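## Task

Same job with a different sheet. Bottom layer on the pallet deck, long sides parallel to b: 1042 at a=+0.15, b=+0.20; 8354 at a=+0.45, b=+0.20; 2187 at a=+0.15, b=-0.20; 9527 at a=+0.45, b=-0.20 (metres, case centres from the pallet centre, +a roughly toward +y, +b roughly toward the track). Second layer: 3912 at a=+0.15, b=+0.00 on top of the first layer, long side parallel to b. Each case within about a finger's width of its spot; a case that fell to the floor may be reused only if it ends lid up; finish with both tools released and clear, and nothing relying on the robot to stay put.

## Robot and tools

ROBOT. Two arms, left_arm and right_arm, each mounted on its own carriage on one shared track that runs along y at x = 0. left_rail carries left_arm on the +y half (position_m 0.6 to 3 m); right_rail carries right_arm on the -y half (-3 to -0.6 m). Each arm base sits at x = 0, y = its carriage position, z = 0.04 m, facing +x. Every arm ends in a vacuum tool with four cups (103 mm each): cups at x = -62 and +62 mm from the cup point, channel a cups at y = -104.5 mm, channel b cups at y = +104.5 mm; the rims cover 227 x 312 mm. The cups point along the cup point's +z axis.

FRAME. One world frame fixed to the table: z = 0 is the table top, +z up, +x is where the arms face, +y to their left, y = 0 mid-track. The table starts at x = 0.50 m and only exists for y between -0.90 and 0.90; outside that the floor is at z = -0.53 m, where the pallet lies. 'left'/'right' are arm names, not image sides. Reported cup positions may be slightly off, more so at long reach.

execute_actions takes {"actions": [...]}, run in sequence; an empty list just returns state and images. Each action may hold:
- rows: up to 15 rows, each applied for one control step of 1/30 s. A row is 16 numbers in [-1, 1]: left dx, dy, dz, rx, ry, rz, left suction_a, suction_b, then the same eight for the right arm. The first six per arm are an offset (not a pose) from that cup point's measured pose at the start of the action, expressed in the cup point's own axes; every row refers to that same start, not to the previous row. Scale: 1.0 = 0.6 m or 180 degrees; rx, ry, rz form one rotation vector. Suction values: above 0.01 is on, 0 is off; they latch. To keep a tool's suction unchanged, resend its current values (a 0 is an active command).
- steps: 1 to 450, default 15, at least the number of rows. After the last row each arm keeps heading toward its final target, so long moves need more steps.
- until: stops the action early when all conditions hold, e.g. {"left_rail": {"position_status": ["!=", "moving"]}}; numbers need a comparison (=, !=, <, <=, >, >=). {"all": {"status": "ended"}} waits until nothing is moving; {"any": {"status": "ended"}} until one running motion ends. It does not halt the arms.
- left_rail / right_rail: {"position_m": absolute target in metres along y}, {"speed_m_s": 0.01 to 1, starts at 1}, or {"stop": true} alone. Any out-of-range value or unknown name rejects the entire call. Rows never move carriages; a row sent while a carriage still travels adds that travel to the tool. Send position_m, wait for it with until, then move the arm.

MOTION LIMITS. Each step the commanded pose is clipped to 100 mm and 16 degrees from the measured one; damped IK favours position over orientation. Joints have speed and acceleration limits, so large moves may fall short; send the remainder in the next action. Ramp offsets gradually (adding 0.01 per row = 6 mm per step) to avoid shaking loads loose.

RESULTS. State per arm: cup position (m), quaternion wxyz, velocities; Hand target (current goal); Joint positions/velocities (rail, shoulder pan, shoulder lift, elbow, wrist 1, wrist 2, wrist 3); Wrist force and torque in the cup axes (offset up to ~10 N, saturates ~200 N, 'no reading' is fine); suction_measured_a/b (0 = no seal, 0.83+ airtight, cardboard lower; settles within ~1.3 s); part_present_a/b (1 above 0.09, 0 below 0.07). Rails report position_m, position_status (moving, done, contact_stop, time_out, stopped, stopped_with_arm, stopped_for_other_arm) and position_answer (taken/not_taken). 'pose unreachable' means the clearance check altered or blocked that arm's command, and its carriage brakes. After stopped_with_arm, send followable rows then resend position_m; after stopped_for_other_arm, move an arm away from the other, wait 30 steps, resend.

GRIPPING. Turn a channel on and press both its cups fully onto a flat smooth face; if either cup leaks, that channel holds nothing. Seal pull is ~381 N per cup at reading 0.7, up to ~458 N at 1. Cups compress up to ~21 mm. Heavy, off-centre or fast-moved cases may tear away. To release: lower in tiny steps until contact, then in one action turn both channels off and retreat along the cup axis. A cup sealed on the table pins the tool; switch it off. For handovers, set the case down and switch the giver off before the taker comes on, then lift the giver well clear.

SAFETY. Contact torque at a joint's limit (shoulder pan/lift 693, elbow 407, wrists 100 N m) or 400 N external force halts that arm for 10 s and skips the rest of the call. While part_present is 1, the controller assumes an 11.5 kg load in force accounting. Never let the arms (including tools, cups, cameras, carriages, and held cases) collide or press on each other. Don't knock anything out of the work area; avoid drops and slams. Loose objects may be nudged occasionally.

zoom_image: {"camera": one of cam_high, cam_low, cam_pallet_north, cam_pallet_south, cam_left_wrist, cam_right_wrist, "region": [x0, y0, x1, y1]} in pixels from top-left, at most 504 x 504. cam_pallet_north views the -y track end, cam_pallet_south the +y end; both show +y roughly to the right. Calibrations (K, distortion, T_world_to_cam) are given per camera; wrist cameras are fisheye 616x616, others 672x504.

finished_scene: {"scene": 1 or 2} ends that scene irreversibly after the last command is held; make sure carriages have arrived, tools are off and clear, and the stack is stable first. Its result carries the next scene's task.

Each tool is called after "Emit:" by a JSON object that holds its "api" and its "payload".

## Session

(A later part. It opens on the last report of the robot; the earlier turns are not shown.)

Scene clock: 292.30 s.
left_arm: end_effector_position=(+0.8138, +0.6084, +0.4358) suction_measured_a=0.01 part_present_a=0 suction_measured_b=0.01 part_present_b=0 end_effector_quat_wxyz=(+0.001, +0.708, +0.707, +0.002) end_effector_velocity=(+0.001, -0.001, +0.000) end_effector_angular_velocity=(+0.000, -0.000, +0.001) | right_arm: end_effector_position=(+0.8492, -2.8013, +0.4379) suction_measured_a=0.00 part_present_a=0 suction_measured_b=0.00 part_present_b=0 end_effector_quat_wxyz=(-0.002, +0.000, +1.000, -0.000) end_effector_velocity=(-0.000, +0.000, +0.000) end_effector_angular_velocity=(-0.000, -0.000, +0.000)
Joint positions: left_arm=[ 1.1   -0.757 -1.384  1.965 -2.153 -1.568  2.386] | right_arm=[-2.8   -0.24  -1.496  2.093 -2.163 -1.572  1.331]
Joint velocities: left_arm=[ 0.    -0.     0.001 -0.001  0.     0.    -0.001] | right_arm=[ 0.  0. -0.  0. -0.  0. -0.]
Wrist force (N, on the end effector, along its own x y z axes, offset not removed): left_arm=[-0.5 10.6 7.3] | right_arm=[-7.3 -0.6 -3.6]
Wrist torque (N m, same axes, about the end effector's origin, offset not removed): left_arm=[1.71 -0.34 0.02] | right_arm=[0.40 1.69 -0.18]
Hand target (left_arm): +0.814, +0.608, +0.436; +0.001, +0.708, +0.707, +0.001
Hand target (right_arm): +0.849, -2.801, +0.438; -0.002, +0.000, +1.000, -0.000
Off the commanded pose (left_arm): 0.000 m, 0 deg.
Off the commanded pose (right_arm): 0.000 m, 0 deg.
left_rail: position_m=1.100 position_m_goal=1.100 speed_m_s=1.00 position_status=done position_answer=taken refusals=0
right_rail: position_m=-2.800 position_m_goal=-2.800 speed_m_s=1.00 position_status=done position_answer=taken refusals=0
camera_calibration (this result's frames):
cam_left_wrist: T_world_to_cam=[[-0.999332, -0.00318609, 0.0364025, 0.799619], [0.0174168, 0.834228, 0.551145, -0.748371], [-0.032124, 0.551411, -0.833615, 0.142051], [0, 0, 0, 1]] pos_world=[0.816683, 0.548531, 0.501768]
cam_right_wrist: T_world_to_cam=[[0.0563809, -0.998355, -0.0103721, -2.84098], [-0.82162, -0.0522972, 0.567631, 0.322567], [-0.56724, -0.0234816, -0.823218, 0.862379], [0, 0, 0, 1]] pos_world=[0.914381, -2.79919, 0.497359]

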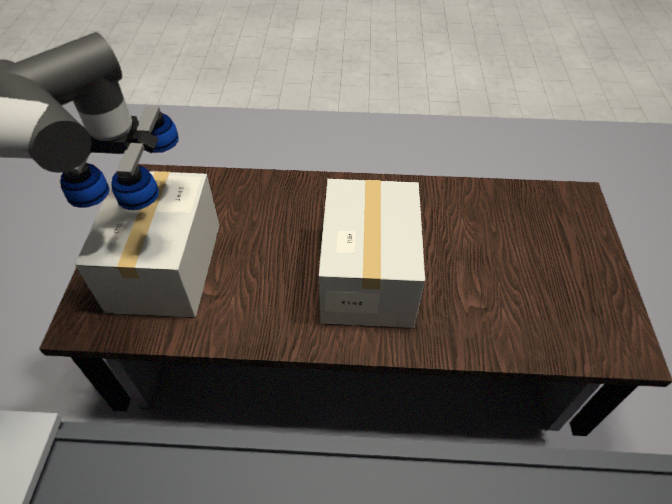

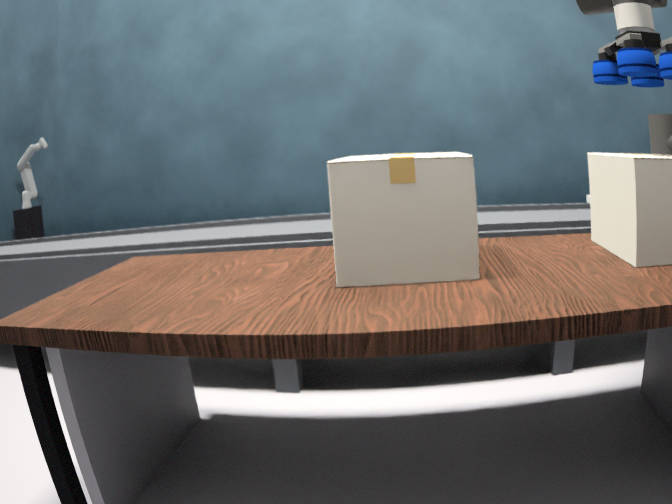

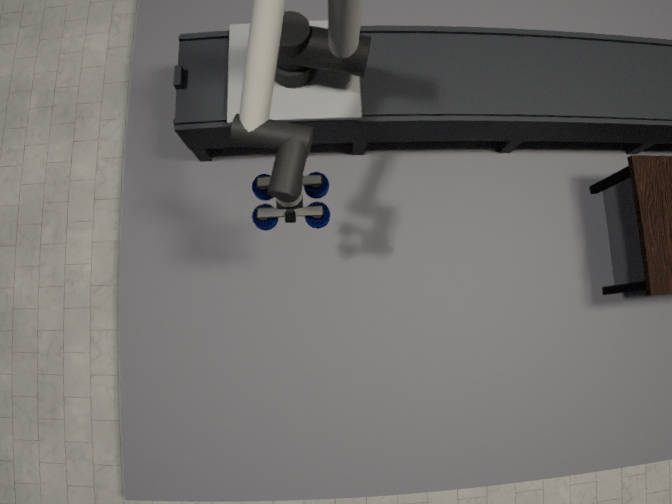

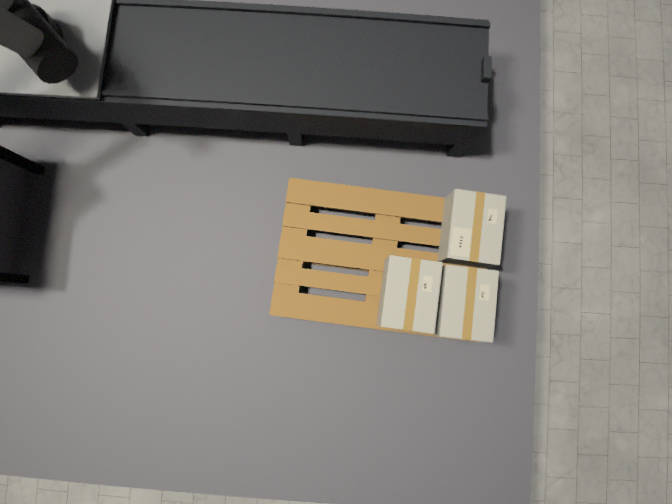

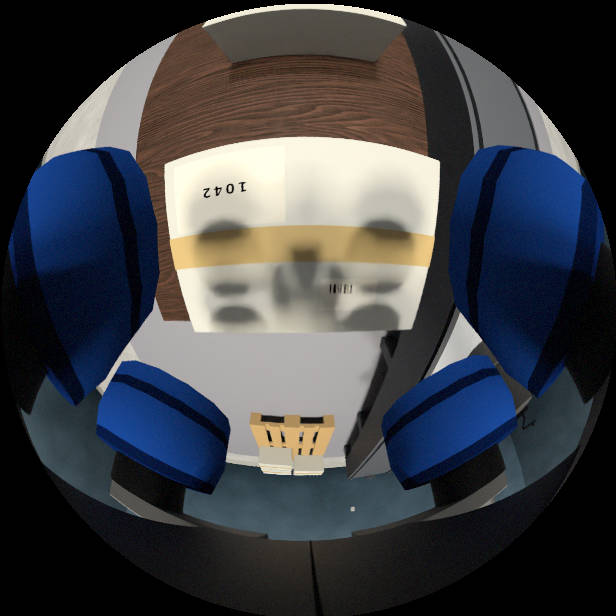

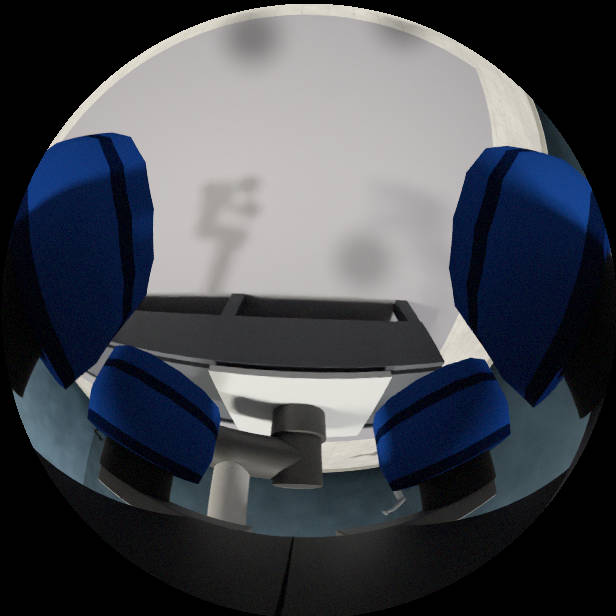

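Emit:
{"api": "execute_actions", "payload": {"actions": [{"rows":[[0.02,0,0.288,0,0,0,0,0,0,0,0,0,0,0,0,0]],"steps":23},{"rows":[[0,0,0.01,0,0,0,0,0,0,0,0,0,0,0,0,0],[0,0,0.02,0,0,0,0,0,0,0,0,0,0,0,0,0],[0,0,0.03,0,0,0,0,0,0,0,0,0,0,0,0,0],[0,0,0.037,0,0,0,0,0,0,0,0,0,0,0,0,0],[0,0,0.043,0,0,0,0,0,0,0,0,0,0,0,0,0],[0,0,0.049,0,0,0,0,0,0,0,0,0,0,0,0,0],[0,0,0.055,0,0,0,1,1,0,0,0,0,0,0,0,0],[0,0,0.06,0,0,0,1,1,0,0,0,0,0,0,0,0]],"steps":30},{"rows":[[0,0,-0.01,0,0,0,1,1,0,0,0,0,0,0,0,0],[0,0,-0.025,0,0,0,1,1,0,0,0,0,0,0,0,0],[0,0,-0.045,0,0,0,1,1,0,0,0,0,0,0,0,0],[0,0,-0.07,0,0,0,1,1,0,0,0,0,0,0,0,0],[0,0,-0.09,0,0,0,1,1,0,0,0,0,0,0,0,0],[0,0,-0.1,0,0,0,1,1,0,0,0,0,0,0,0,0]],"steps":13},{"left_rail":{"position_m":3.0},"rows":[[0.02,0,0,0,0,0,1,1,0,0,0,0,0,0,0,0],[0.05,0,0,0,0,0,1,1,0,0,0,0,0,0,0,0],[0.1,0,0,0,0,0,1,1,0,0,0,0,0,0,0,0],[0.4,0,0,0,0,0,1,1,0,0,0,0,0,0,0,0]],"steps":27},{"rows":[[0.617,-0.115,0.578,0,0,0.0222,1,1,0,0,0,0,0,0,0,0]],"steps":47}]}}

Scene clock: 314.03 s.
left_arm: end_effector_position=(+0.7479, +3.1301, -0.0619) suction_measured_a=0.90 part_present_a=1 suction_measured_b=0.90 part_present_b=1 end_effector_quat_wxyz=(+0.002, +0.732, +0.682, +0.001) end_effector_velocity=(+0.001, -0.002, +0.000) end_effector_angular_velocity=(-0.006, -0.001, -0.001) | right_arm: end_effector_position=(+0.8492, -2.8013, +0.4379) suction_measured_a=0.00 part_present_a=0 suction_measured_b=0.00 part_present_b=0 end_effector_quat_wxyz=(-0.002, +0.000, +1.000, -0.000) end_effector_velocity=(+0.000, -0.000, -0.000) end_effector_angular_velocity=(+0.000, +0.000, -0.000)
Joint positions: left_arm=[ 3.    -0.095 -0.904  2.422 -3.093 -1.572  3.117] | right_arm=[-2.8   -0.24  -1.496  2.093 -2.163 -1.572  1.331]
Joint velocities: left_arm=[ 0.    -0.     0.    -0.001 -0.001 -0.006  0.001] | right_arm=[ 0. -0.  0. -0.  0. -0.  0.]
Wrist force (N, on the end effector, along its own x y z axes, offset not removed): left_arm=[-12.9 5.3 -28.5] | right_arm=[1.2 -0.5 -6.8]
Wrist torque (N m, same axes, about the end effector's origin, offset not removed): left_arm=[3.29 2.22 0.29] | right_arm=[0.27 0.37 -0.09]
Hand target (left_arm): +0.748, +3.130, -0.062; +0.002, +0.732, +0.682, +0.001
Hand target (right_arm): +0.849, -2.801, +0.438; -0.002, +0.000, +1.000, -0.000
Off the commanded pose (left_arm): 0.000 m, 0 deg.
Off the commanded pose (right_arm): 0.000 m, 0 deg.
left_rail: position_m=3.000 position_m_goal=3.000 speed_m_s=1.00 position_status=done position_answer=taken refusals=0
right_rail: position_m=-2.800 position_m_goal=-2.800 speed_m_s=1.00 position_status=done position_answer=taken refusals=0
camera_calibration (this result's frames):
cam_left_wrist: T_world_to_cam=[[-0.99714, 0.0664884, 0.0359356, 0.540127], [0.0752842, 0.831903, 0.54979, -2.61269], [0.0066597, 0.550923, -0.834529, -1.69304], [0, 0, 0, 1]] pos_world=[0.746551, 3.07033, 0.00412513]
cam_right_wrist: T_world_to_cam=[[0.0563806, -0.998355, -0.0103724, -2.84098], [-0.82162, -0.0522972, 0.567631, 0.322567], [-0.56724, -0.0234813, -0.823217, 0.86238], [0, 0, 0, 1]] pos_world=[0.914381, -2.79919, 0.497359]

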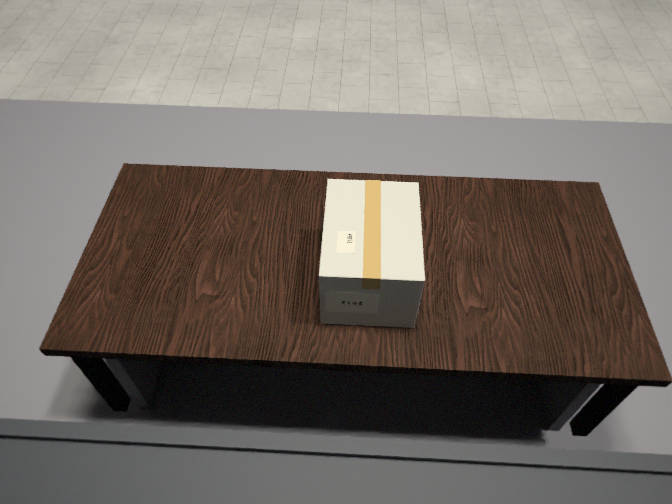

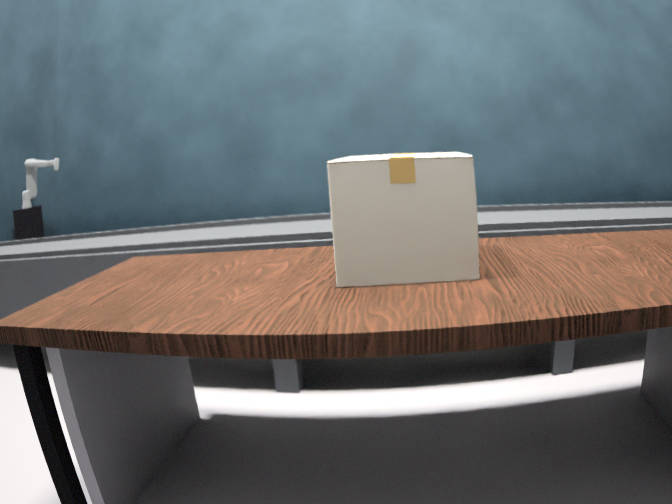

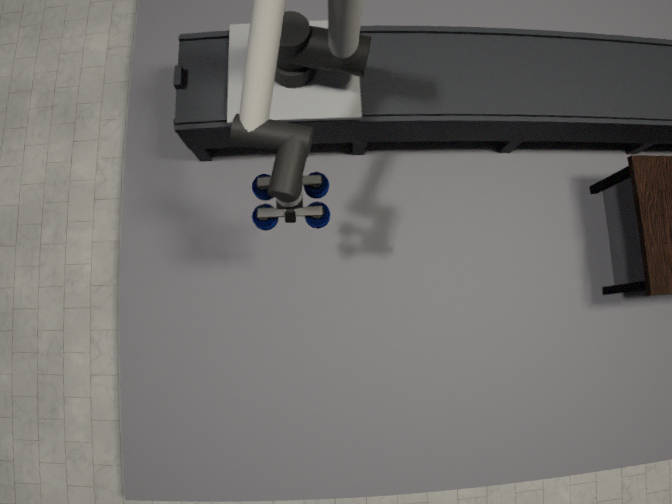

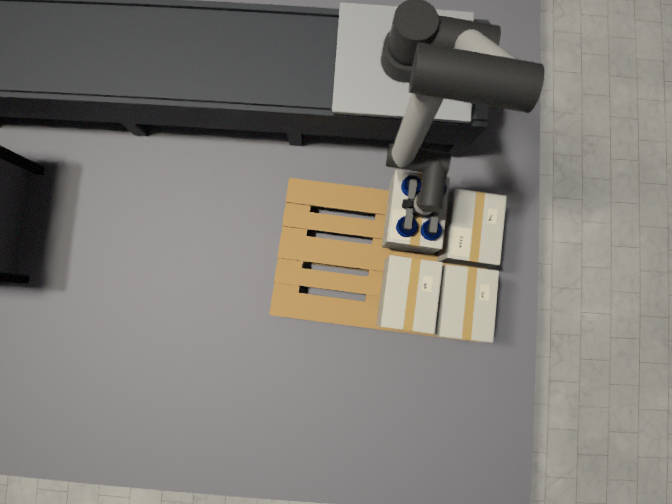

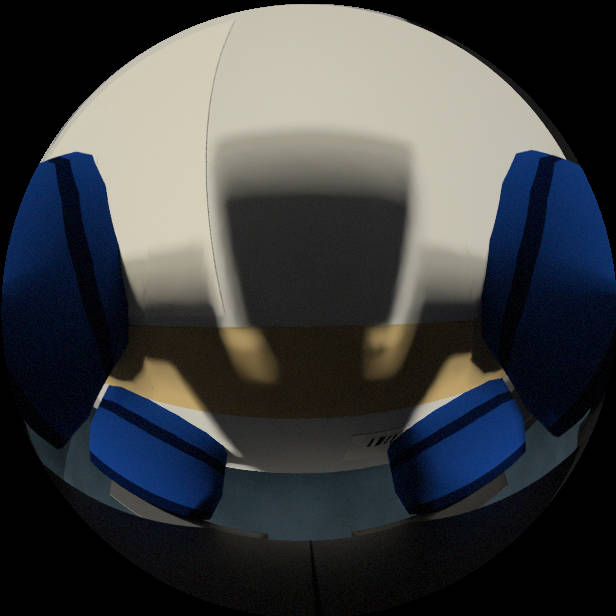

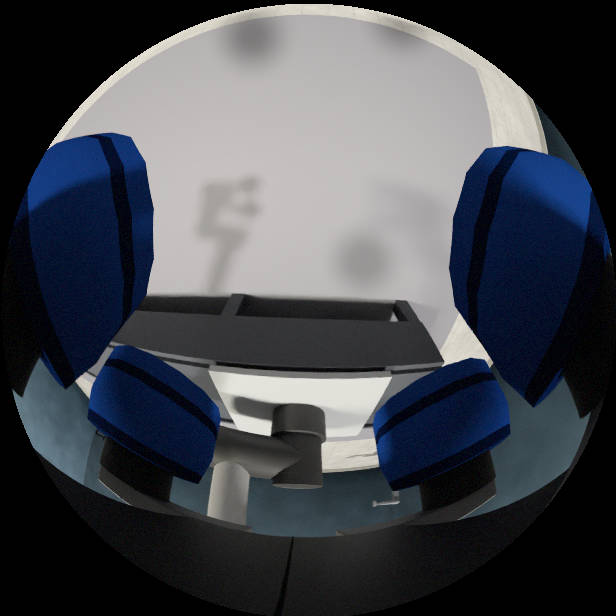

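Emit:
{"api": "execute_actions", "payload": {"actions": [{"rows":[[0.058,0.043,0.155,0,0,0,1,1,0,0,0,0,0,0,0,0]],"steps":18}]}}

Emit:
{"api": "zoom_image", "payload": {"camera": "cam_pallet_south", "region": [340, 170, 520, 350]}}

Scene clock: 319.97 s.
left_arm: end_effector_position=(+0.7764, +3.1627, -0.1544) suction_measured_a=0.90 part_present_a=1 suction_measured_b=0.90 part_present_b=1 end_effector_quat_wxyz=(+0.002, +0.732, +0.682, +0.001) end_effector_velocity=(+0.002, +0.001, -0.004) end_effector_angular_velocity=(-0.000, -0.000, -0.000) | right_arm: end_effector_position=(+0.8492, -2.8013, +0.4379) suction_measured_a=0.00 part_present_a=0 suction_measured_b=0.00 part_present_b=0 end_effector_quat_wxyz=(-0.002, +0.000, +1.000, -0.000) end_effector_velocity=(-0.000, +0.000, +0.000) end_effector_angular_velocity=(-0.000, -0.000, -0.000)
Joint positions: left_arm=[ 3.    -0.049 -0.746  2.353 -3.181 -1.572  3.164] | right_arm=[-2.8   -0.24  -1.496  2.093 -2.163 -1.572  1.331]
Joint velocities: left_arm=[ 0.     0.001  0.006 -0.004 -0.002 -0.     0.002] | right_arm=[ 0.  0. -0.  0. -0. -0.  0.]
Wrist force (N, on the end effector, along its own x y z axes, offset not removed): left_arm=[-8.6 3.6 -28.1] | right_arm=[2.0 -1.5 -3.3]
Wrist torque (N m, same axes, about the end effector's origin, offset not removed): left_arm=[2.85 2.40 0.17] | right_arm=[0.05 0.12 0.19]
Hand target (left_arm): +0.777, +3.163, -0.155; +0.002, +0.732, +0.682, +0.001
Hand target (right_arm): +0.849, -2.801, +0.438; -0.002, +0.000, +1.000, -0.000
Off the commanded pose (left_arm): 0.000 m, 0 deg.
Off the commanded pose (right_arm): 0.000 m, 0 deg.
left_rail: position_m=3.000 position_m_goal=3.000 speed_m_s=1.00 position_status=done position_answer=taken refusals=0
right_rail: position_m=-2.800 position_m_goal=-2.800 speed_m_s=1.00 position_status=done position_answer=taken refusals=0
camera_calibration (this result's frames):
cam_left_wrist: T_world_to_cam=[[-0.997142, 0.0665067, 0.0358533, 0.569633], [0.0752546, 0.831939, 0.54974, -2.59125], [0.00673367, 0.550867, -0.834566, -1.78828], [0, 0, 0, 1]] pos_world=[0.77505, 3.10298, -0.0883442]
cam_right_wrist: T_world_to_cam=[[0.0563809, -0.998355, -0.0103722, -2.84098], [-0.82162, -0.0522973, 0.567631, 0.322566], [-0.56724, -0.0234815, -0.823218, 0.862379], [0, 0, 0, 1]] pos_world=[0.91438, -2.79919, 0.497359]

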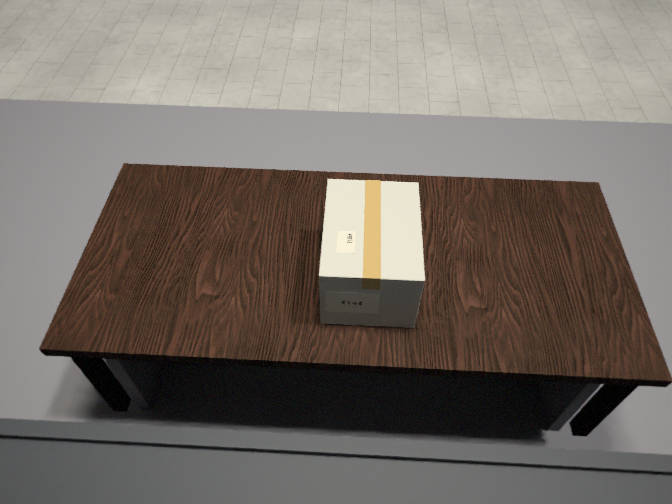

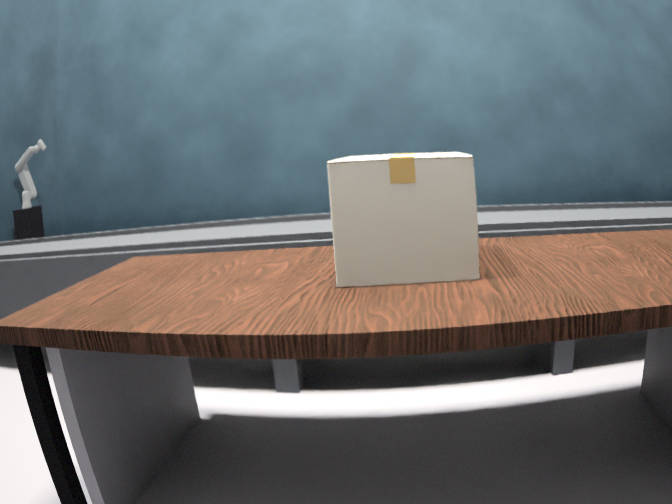

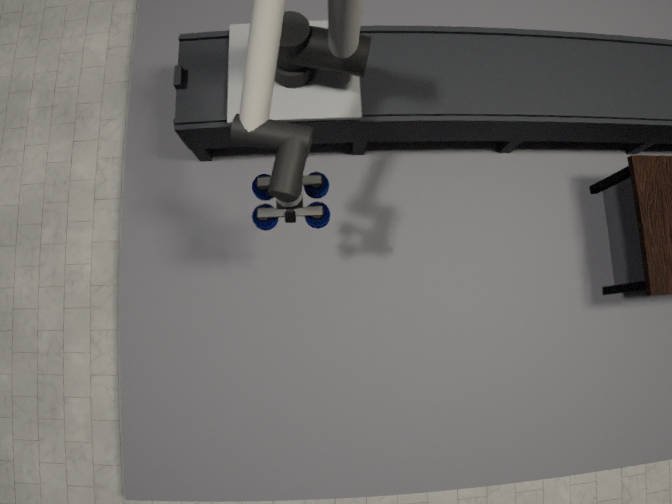

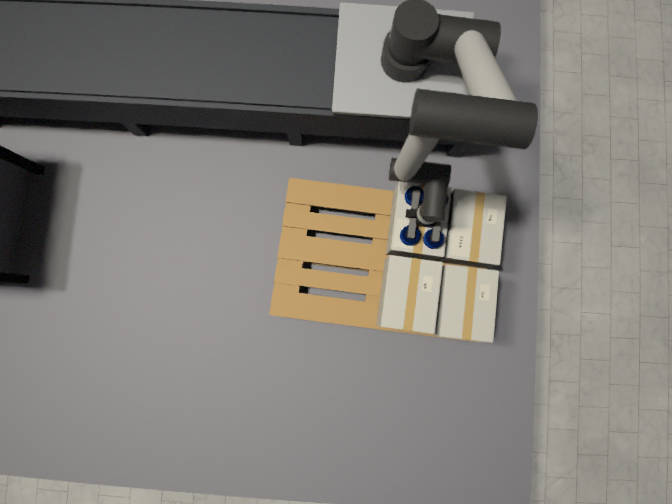

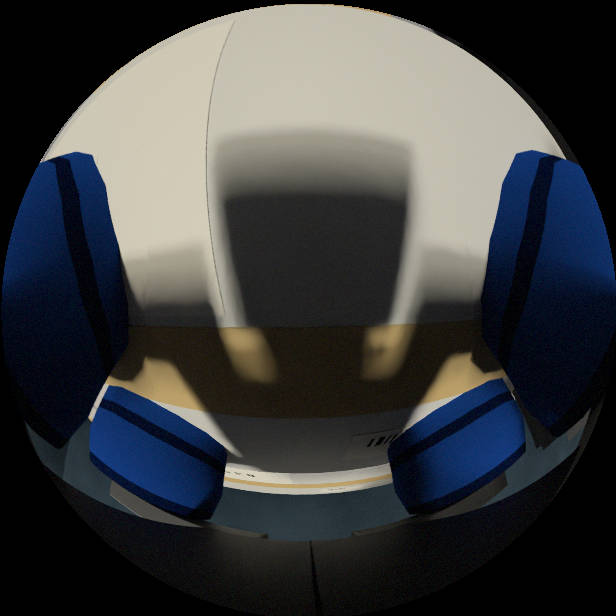

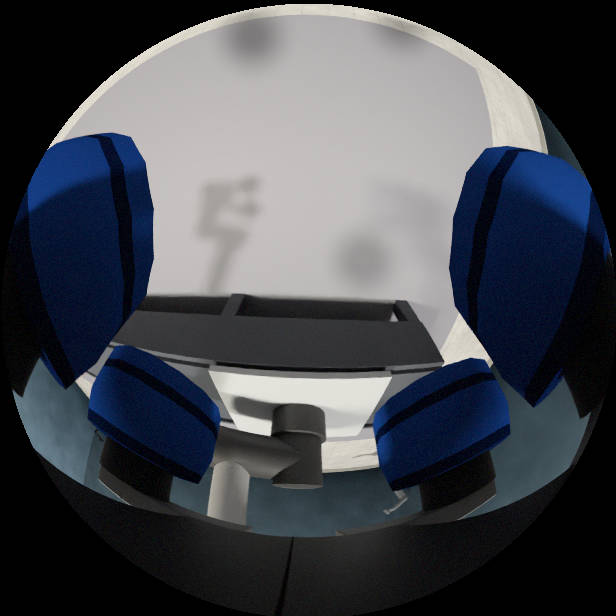

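Region (340, 170, 520, 350) of cam_pallet_south's 672x504 image, scaled by 2.800, with more detail than that image has.

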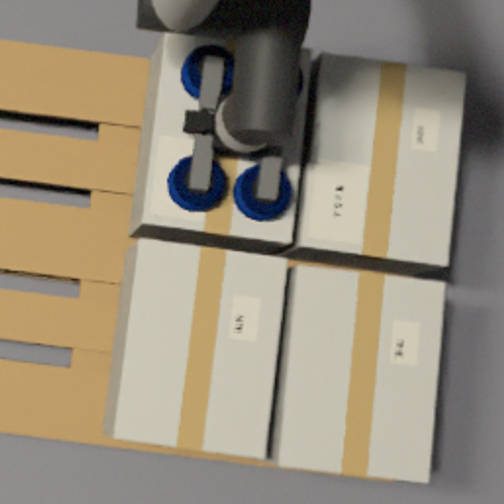

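Emit:
{"api": "execute_actions", "payload": {"actions": [{"rows":[[0,0,0.005,0,0,0,1,1,0,0,0,0,0,0,0,0],[0,0,0.01,0,0,0,1,1,0,0,0,0,0,0,0,0],[0,0,0.014,0,0,0,1,1,0,0,0,0,0,0,0,0],[0,0,0.0172,0,0,0,1,1,0,0,0,0,0,0,0,0]],"steps":12},{"rows":[[0,0,0,0,0,0,0,0,0,0,0,0,0,0,0,0],[0,0,0,0,0,0,0,0,0,0,0,0,0,0,0,0],[0,0,-0.004,0,0,0,0,0,0,0,0,0,0,0,0,0],[0,0,-0.009,0,0,0,0,0,0,0,0,0,0,0,0,0],[0,0,-0.015,0,0,0,0,0,0,0,0,0,0,0,0,0],[0,0,-0.021,0,0,0,0,0,0,0,0,0,0,0,0,0],[0,0,-0.028,0,0,0,0,0,0,0,0,0,0,0,0,0],[0,0,-0.036,0,0,0,0,0,0,0,0,0,0,0,0,0],[0,0,-0.05,0,0,0,0,0,0,0,0,0,0,0,0,0],[0,0,-0.07,0,0,0,0,0,0,0,0,0,0,0,0,0],[0,0,-0.1,0,0,0,0,0,0,0,0,0,0,0,0,0],[0,0,-0.15,0,0,0,0,0,0,0,0,0,0,0,0,0]],"steps":17},{"left_rail":{"position_m":0.8},"rows":[[-0.744,0.116,-0.875,0,0,-0.0222,0,0,0,0,0,0,0,0,0,0]],"steps":45},{"rows":[[-0.922,0,0,0,0,0,0,0,0,0,0,0,0,0,0,0]],"steps":40}]}}

Emit:
{"api": "zoom_image", "payload": {"camera": "cam_left_wrist", "region": [140, 100, 480, 350]}}

Scene clock: 338.83 s.
left_arm: end_effector_position=(+0.8096, -0.0388, +0.4377) suction_measured_a=0.01 part_present_a=0 suction_measured_b=0.01 part_present_b=0 end_effector_quat_wxyz=(+0.002, +0.708, +0.707, +0.002) end_effector_velocity=(+0.002, -0.003, +0.001) end_effector_angular_velocity=(-0.000, -0.000, +0.000) | right_arm: end_effector_position=(+0.8492, -2.8013, +0.4379) suction_measured_a=0.00 part_present_a=0 suction_measured_b=0.00 part_present_b=0 end_effector_quat_wxyz=(-0.002, +0.000, +1.000, -0.000) end_effector_velocity=(+0.000, +0.000, +0.000) end_effector_angular_velocity=(+0.000, -0.000, -0.000)
Joint positions: left_arm=[ 0.8   -0.978 -1.16   1.647 -2.061 -1.566  2.165] | right_arm=[-2.8   -0.24  -1.496  2.093 -2.163 -1.572  1.331]
Joint velocities: left_arm=[ 0.    -0.001  0.003 -0.006  0.002  0.    -0.001] | right_arm=[ 0.  0. -0. -0.  0.  0.  0.]
Wrist force (N, on the end effector, along its own x y z axes, offset not removed): left_arm=[-2.3 8.5 4.0] | right_arm=[-2.0 -4.7 -0.6]
Wrist torque (N m, same axes, about the end effector's origin, offset not removed): left_arm=[1.33 -0.11 0.25] | right_arm=[-0.32 0.62 0.05]
Hand target (left_arm): +0.810, -0.039, +0.438; +0.002, +0.708, +0.707, +0.002
Hand target (right_arm): +0.849, -2.801, +0.438; -0.002, +0.000, +1.000, -0.000
Off the commanded pose (left_arm): 0.001 m, 0 deg.
Off the commanded pose (right_arm): 0.000 m, 0 deg.
left_rail: position_m=0.800 position_m_goal=0.800 speed_m_s=1.00 position_status=done position_answer=taken refusals=0
right_rail: position_m=-2.800 position_m_goal=-2.800 speed_m_s=1.00 position_status=done position_answer=taken refusals=0
camera_calibration (this result's frames):
cam_left_wrist: T_world_to_cam=[[-0.999402, -0.00338061, 0.0344091, 0.794174], [0.0161415, 0.834474, 0.550811, -0.208298], [-0.0305755, 0.551037, -0.83392, 0.499227], [0, 0, 0, 1]] pos_world=[0.812326, -0.0985884, 0.503722]
cam_right_wrist: T_world_to_cam=[[0.0563809, -0.998355, -0.0103724, -2.84098], [-0.82162, -0.0522974, 0.567631, 0.322566], [-0.56724, -0.0234814, -0.823218, 0.862379], [0, 0, 0, 1]] pos_world=[0.914381, -2.79919, 0.497359]

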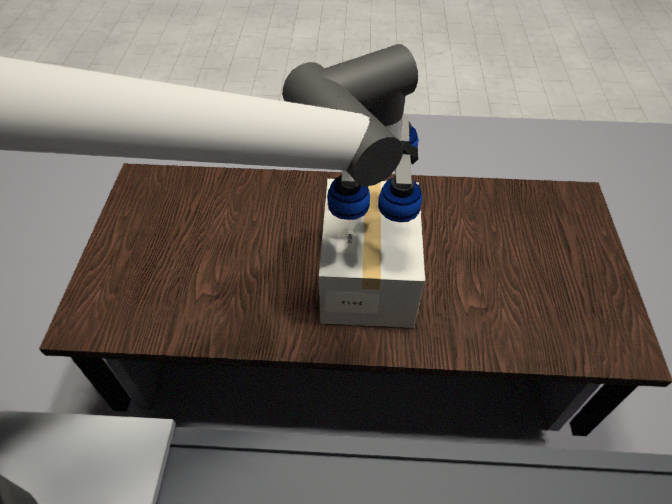

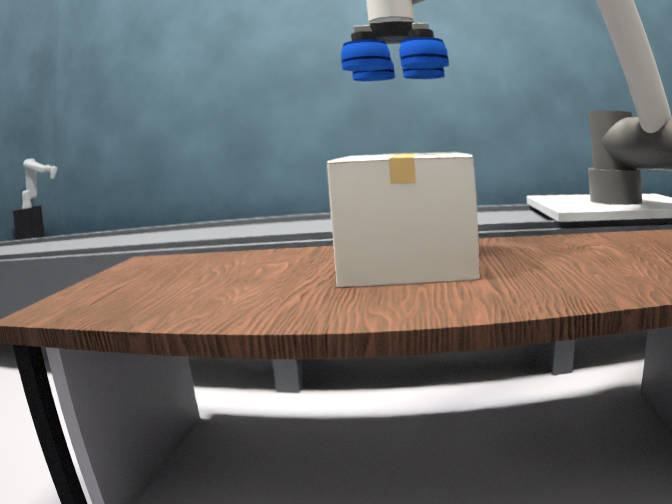

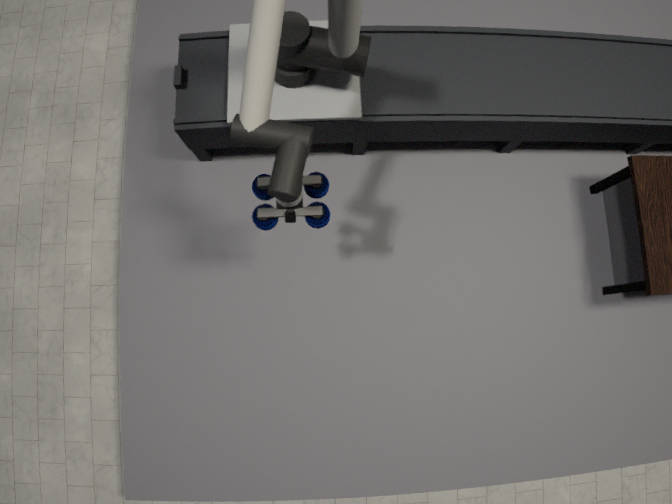

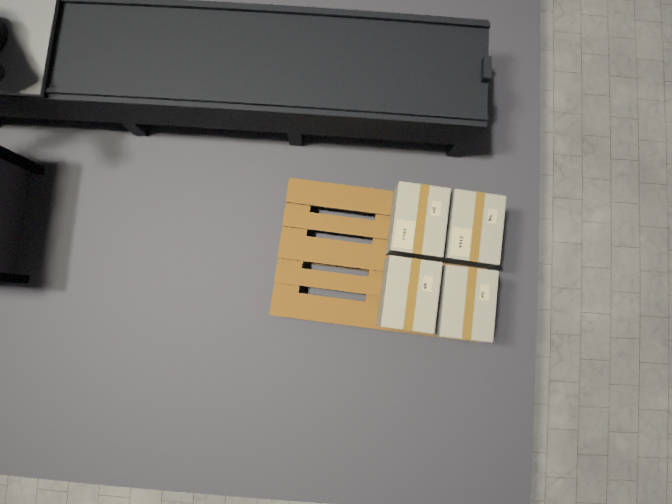

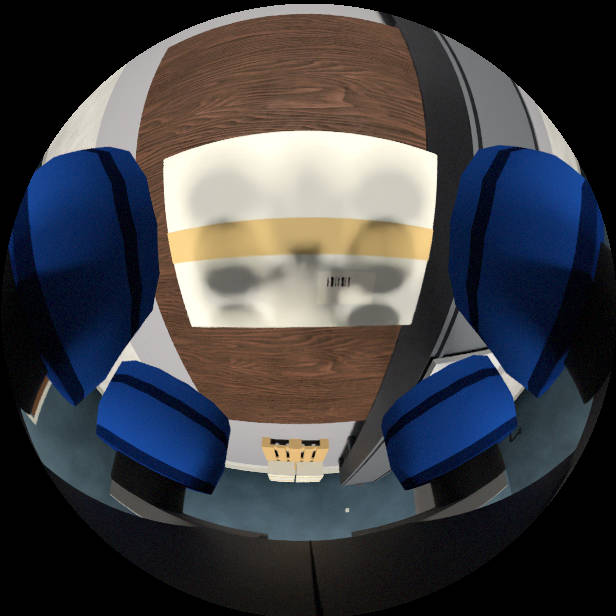

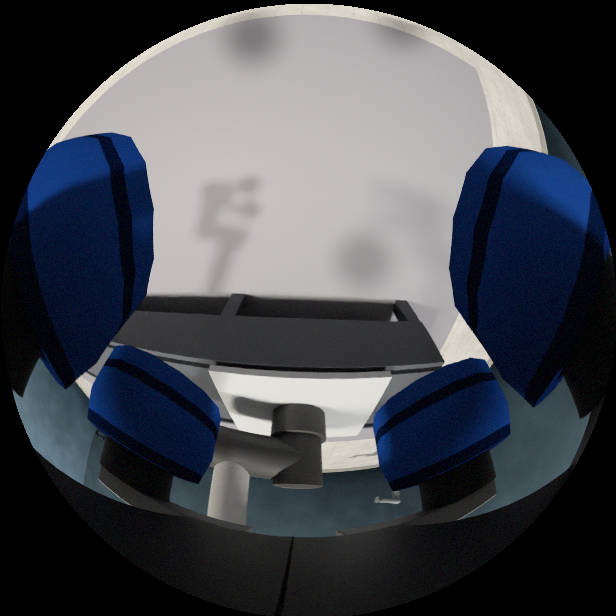

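Region (140, 100, 480, 350) of cam_left_wrist's 616x616 image, scaled by 1.482, with more detail than that image has; it fills the top 371 rows of this view, and the rest is white.

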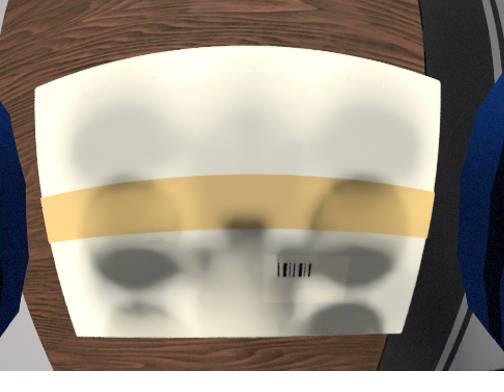

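Emit:
{"api": "execute_actions", "payload": {"actions": [{"rows":[[0.003,0.007,0.291,0,0,0,0,0,0,0,0,0,0,0,0,0]],"steps":23},{"rows":[[0,0,0.01,0,0,0,0,0,0,0,0,0,0,0,0,0],[0,0,0.02,0,0,0,0,0,0,0,0,0,0,0,0,0],[0,0,0.03,0,0,0,0,0,0,0,0,0,0,0,0,0],[0,0,0.037,0,0,0,0,0,0,0,0,0,0,0,0,0],[0,0,0.043,0,0,0,0,0,0,0,0,0,0,0,0,0],[0,0,0.049,0,0,0,0,0,0,0,0,0,0,0,0,0],[0,0,0.055,0,0,0,1,1,0,0,0,0,0,0,0,0],[0,0,0.06,0,0,0,1,1,0,0,0,0,0,0,0,0]],"steps":30},{"rows":[[0,0,-0.01,0,0,0,1,1,0,0,0,0,0,0,0,0],[0,0,-0.025,0,0,0,1,1,0,0,0,0,0,0,0,0],[0,0,-0.045,0,0,0,1,1,0,0,0,0,0,0,0,0],[0,0,-0.07,0,0,0,1,1,0,0,0,0,0,0,0,0],[0,0,-0.09,0,0,0,1,1,0,0,0,0,0,0,0,0],[0,0,-0.1,0,0,0,1,1,0,0,0,0,0,0,0,0]],"steps":13},{"left_rail":{"position_m":3.0},"rows":[[0.02,0,0,0,0,0,1,1,0,0,0,0,0,0,0,0],[0.05,0.01,0,0,0,0,1,1,0,0,0,0,0,0,0,0],[0.1,0.02,0,0,0,0,1,1,0,0,0,0,0,0,0,0],[0.8,0.13,0,0,0,0,1,1,0,0,0,0,0,0,0,0]],"steps":39},{"rows":[[0.843,0.139,0.29,0,0,0.0222,1,1,0,0,0,0,0,0,0,0]],"steps":45}]}}

Scene clock: 357.00 s.
left_arm: end_effector_position=(+0.9784, +3.1475, +0.1115) suction_measured_a=0.90 part_present_a=1 suction_measured_b=0.90 part_present_b=1 end_effector_quat_wxyz=(+0.003, +0.732, +0.682, +0.001) end_effector_velocity=(+0.000, -0.000, -0.000) end_effector_angular_velocity=(+0.000, +0.000, -0.000) | right_arm: end_effector_position=(+0.8492, -2.8013, +0.4379) suction_measured_a=0.00 part_present_a=0 suction_measured_b=0.00 part_present_b=0 end_effector_quat_wxyz=(-0.002, +0.000, +1.000, -0.000) end_effector_velocity=(-0.000, +0.000, +0.000) end_effector_angular_velocity=(-0.000, -0.000, +0.000)
Joint positions: left_arm=[ 3.    -0.054 -1.047  2.074 -2.604 -1.573  3.158] | right_arm=[-2.8   -0.24  -1.496  2.093 -2.163 -1.572  1.331]
Joint velocities: left_arm=[ 0. -0.  0. -0. -0. -0.  0.] | right_arm=[ 0.  0. -0.  0. -0. -0. -0.]
Wrist force (N, on the end effector, along its own x y z axes, offset not removed): left_arm=[1.6 8.5 -54.7] | right_arm=[-0.7 2.0 -4.7]
Wrist torque (N m, same axes, about the end effector's origin, offset not removed): left_arm=[3.35 0.08 0.12] | right_arm=[0.31 0.70 -0.03]
Hand target (left_arm): +0.978, +3.148, +0.111; +0.003, +0.732, +0.682, +0.001
Hand target (right_arm): +0.849, -2.801, +0.438; -0.002, +0.000, +1.000, -0.000
Off the commanded pose (left_arm): 0.001 m, 0 deg.
Off the commanded pose (right_arm): 0.000 m, 0 deg.
left_rail: position_m=3.000 position_m_goal=3.000 speed_m_s=1.00 position_status=done position_answer=taken refusals=0
right_rail: position_m=-2.800 position_m_goal=-2.800 speed_m_s=1.00 position_status=done position_answer=taken refusals=0
camera_calibration (this result's frames):
cam_left_wrist: T_world_to_cam=[[-0.9972, 0.0664837, 0.0342467, 0.762829], [0.0743564, 0.832405, 0.549157, -2.74051], [0.00800285, 0.550166, -0.835017, -1.55832], [0, 0, 0, 1]] pos_world=[0.976938, 3.08783, 0.177622]
cam_right_wrist: T_world_to_cam=[[0.0563807, -0.998355, -0.0103723, -2.84098], [-0.82162, -0.0522972, 0.567631, 0.322567], [-0.56724, -0.0234813, -0.823218, 0.86238], [0, 0, 0, 1]] pos_world=[0.914381, -2.79919, 0.497359]

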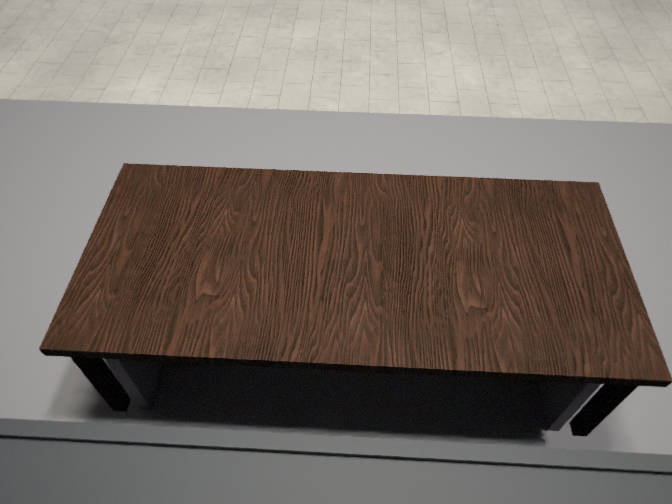

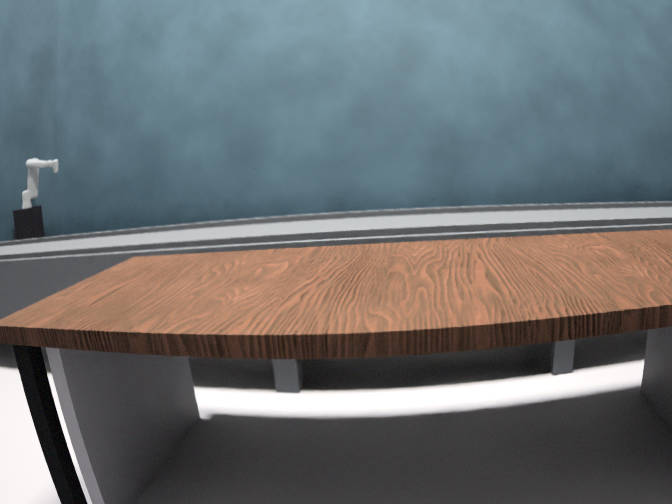

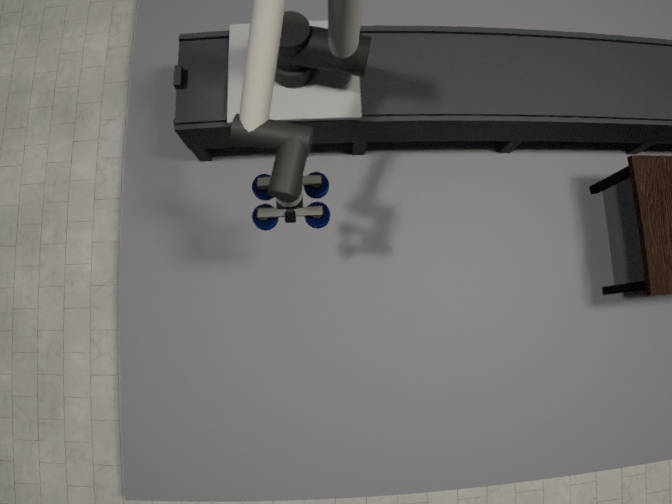

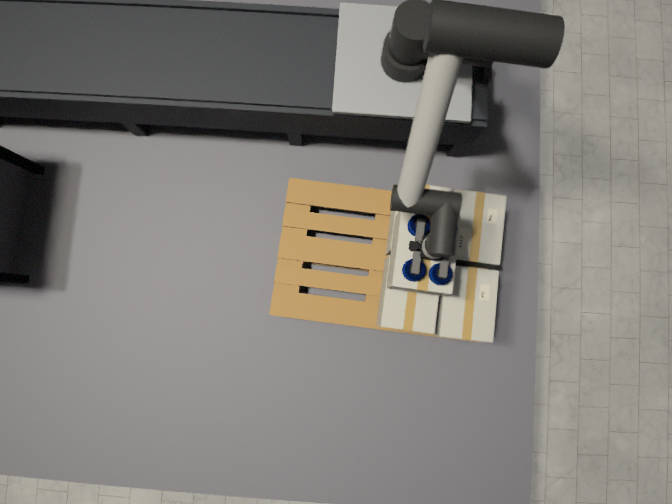

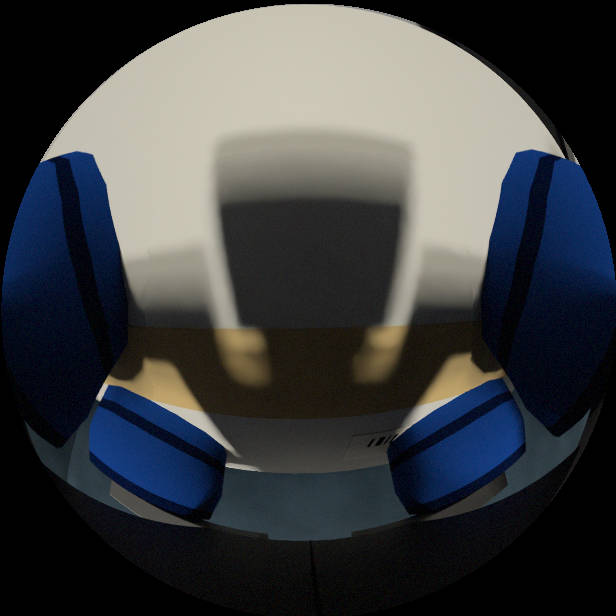

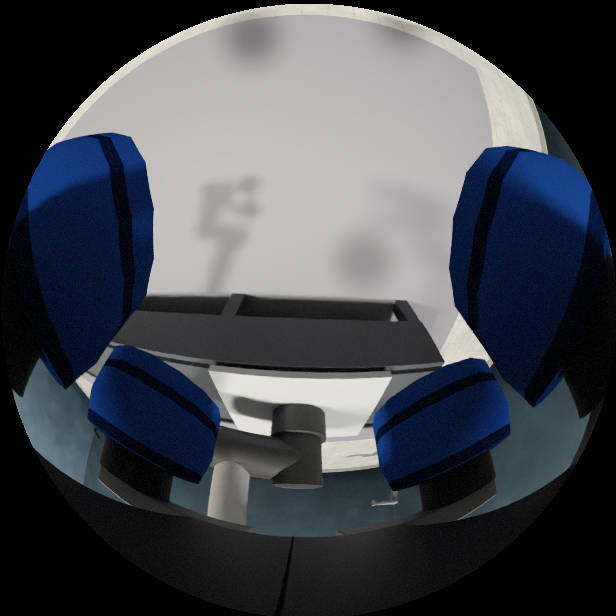

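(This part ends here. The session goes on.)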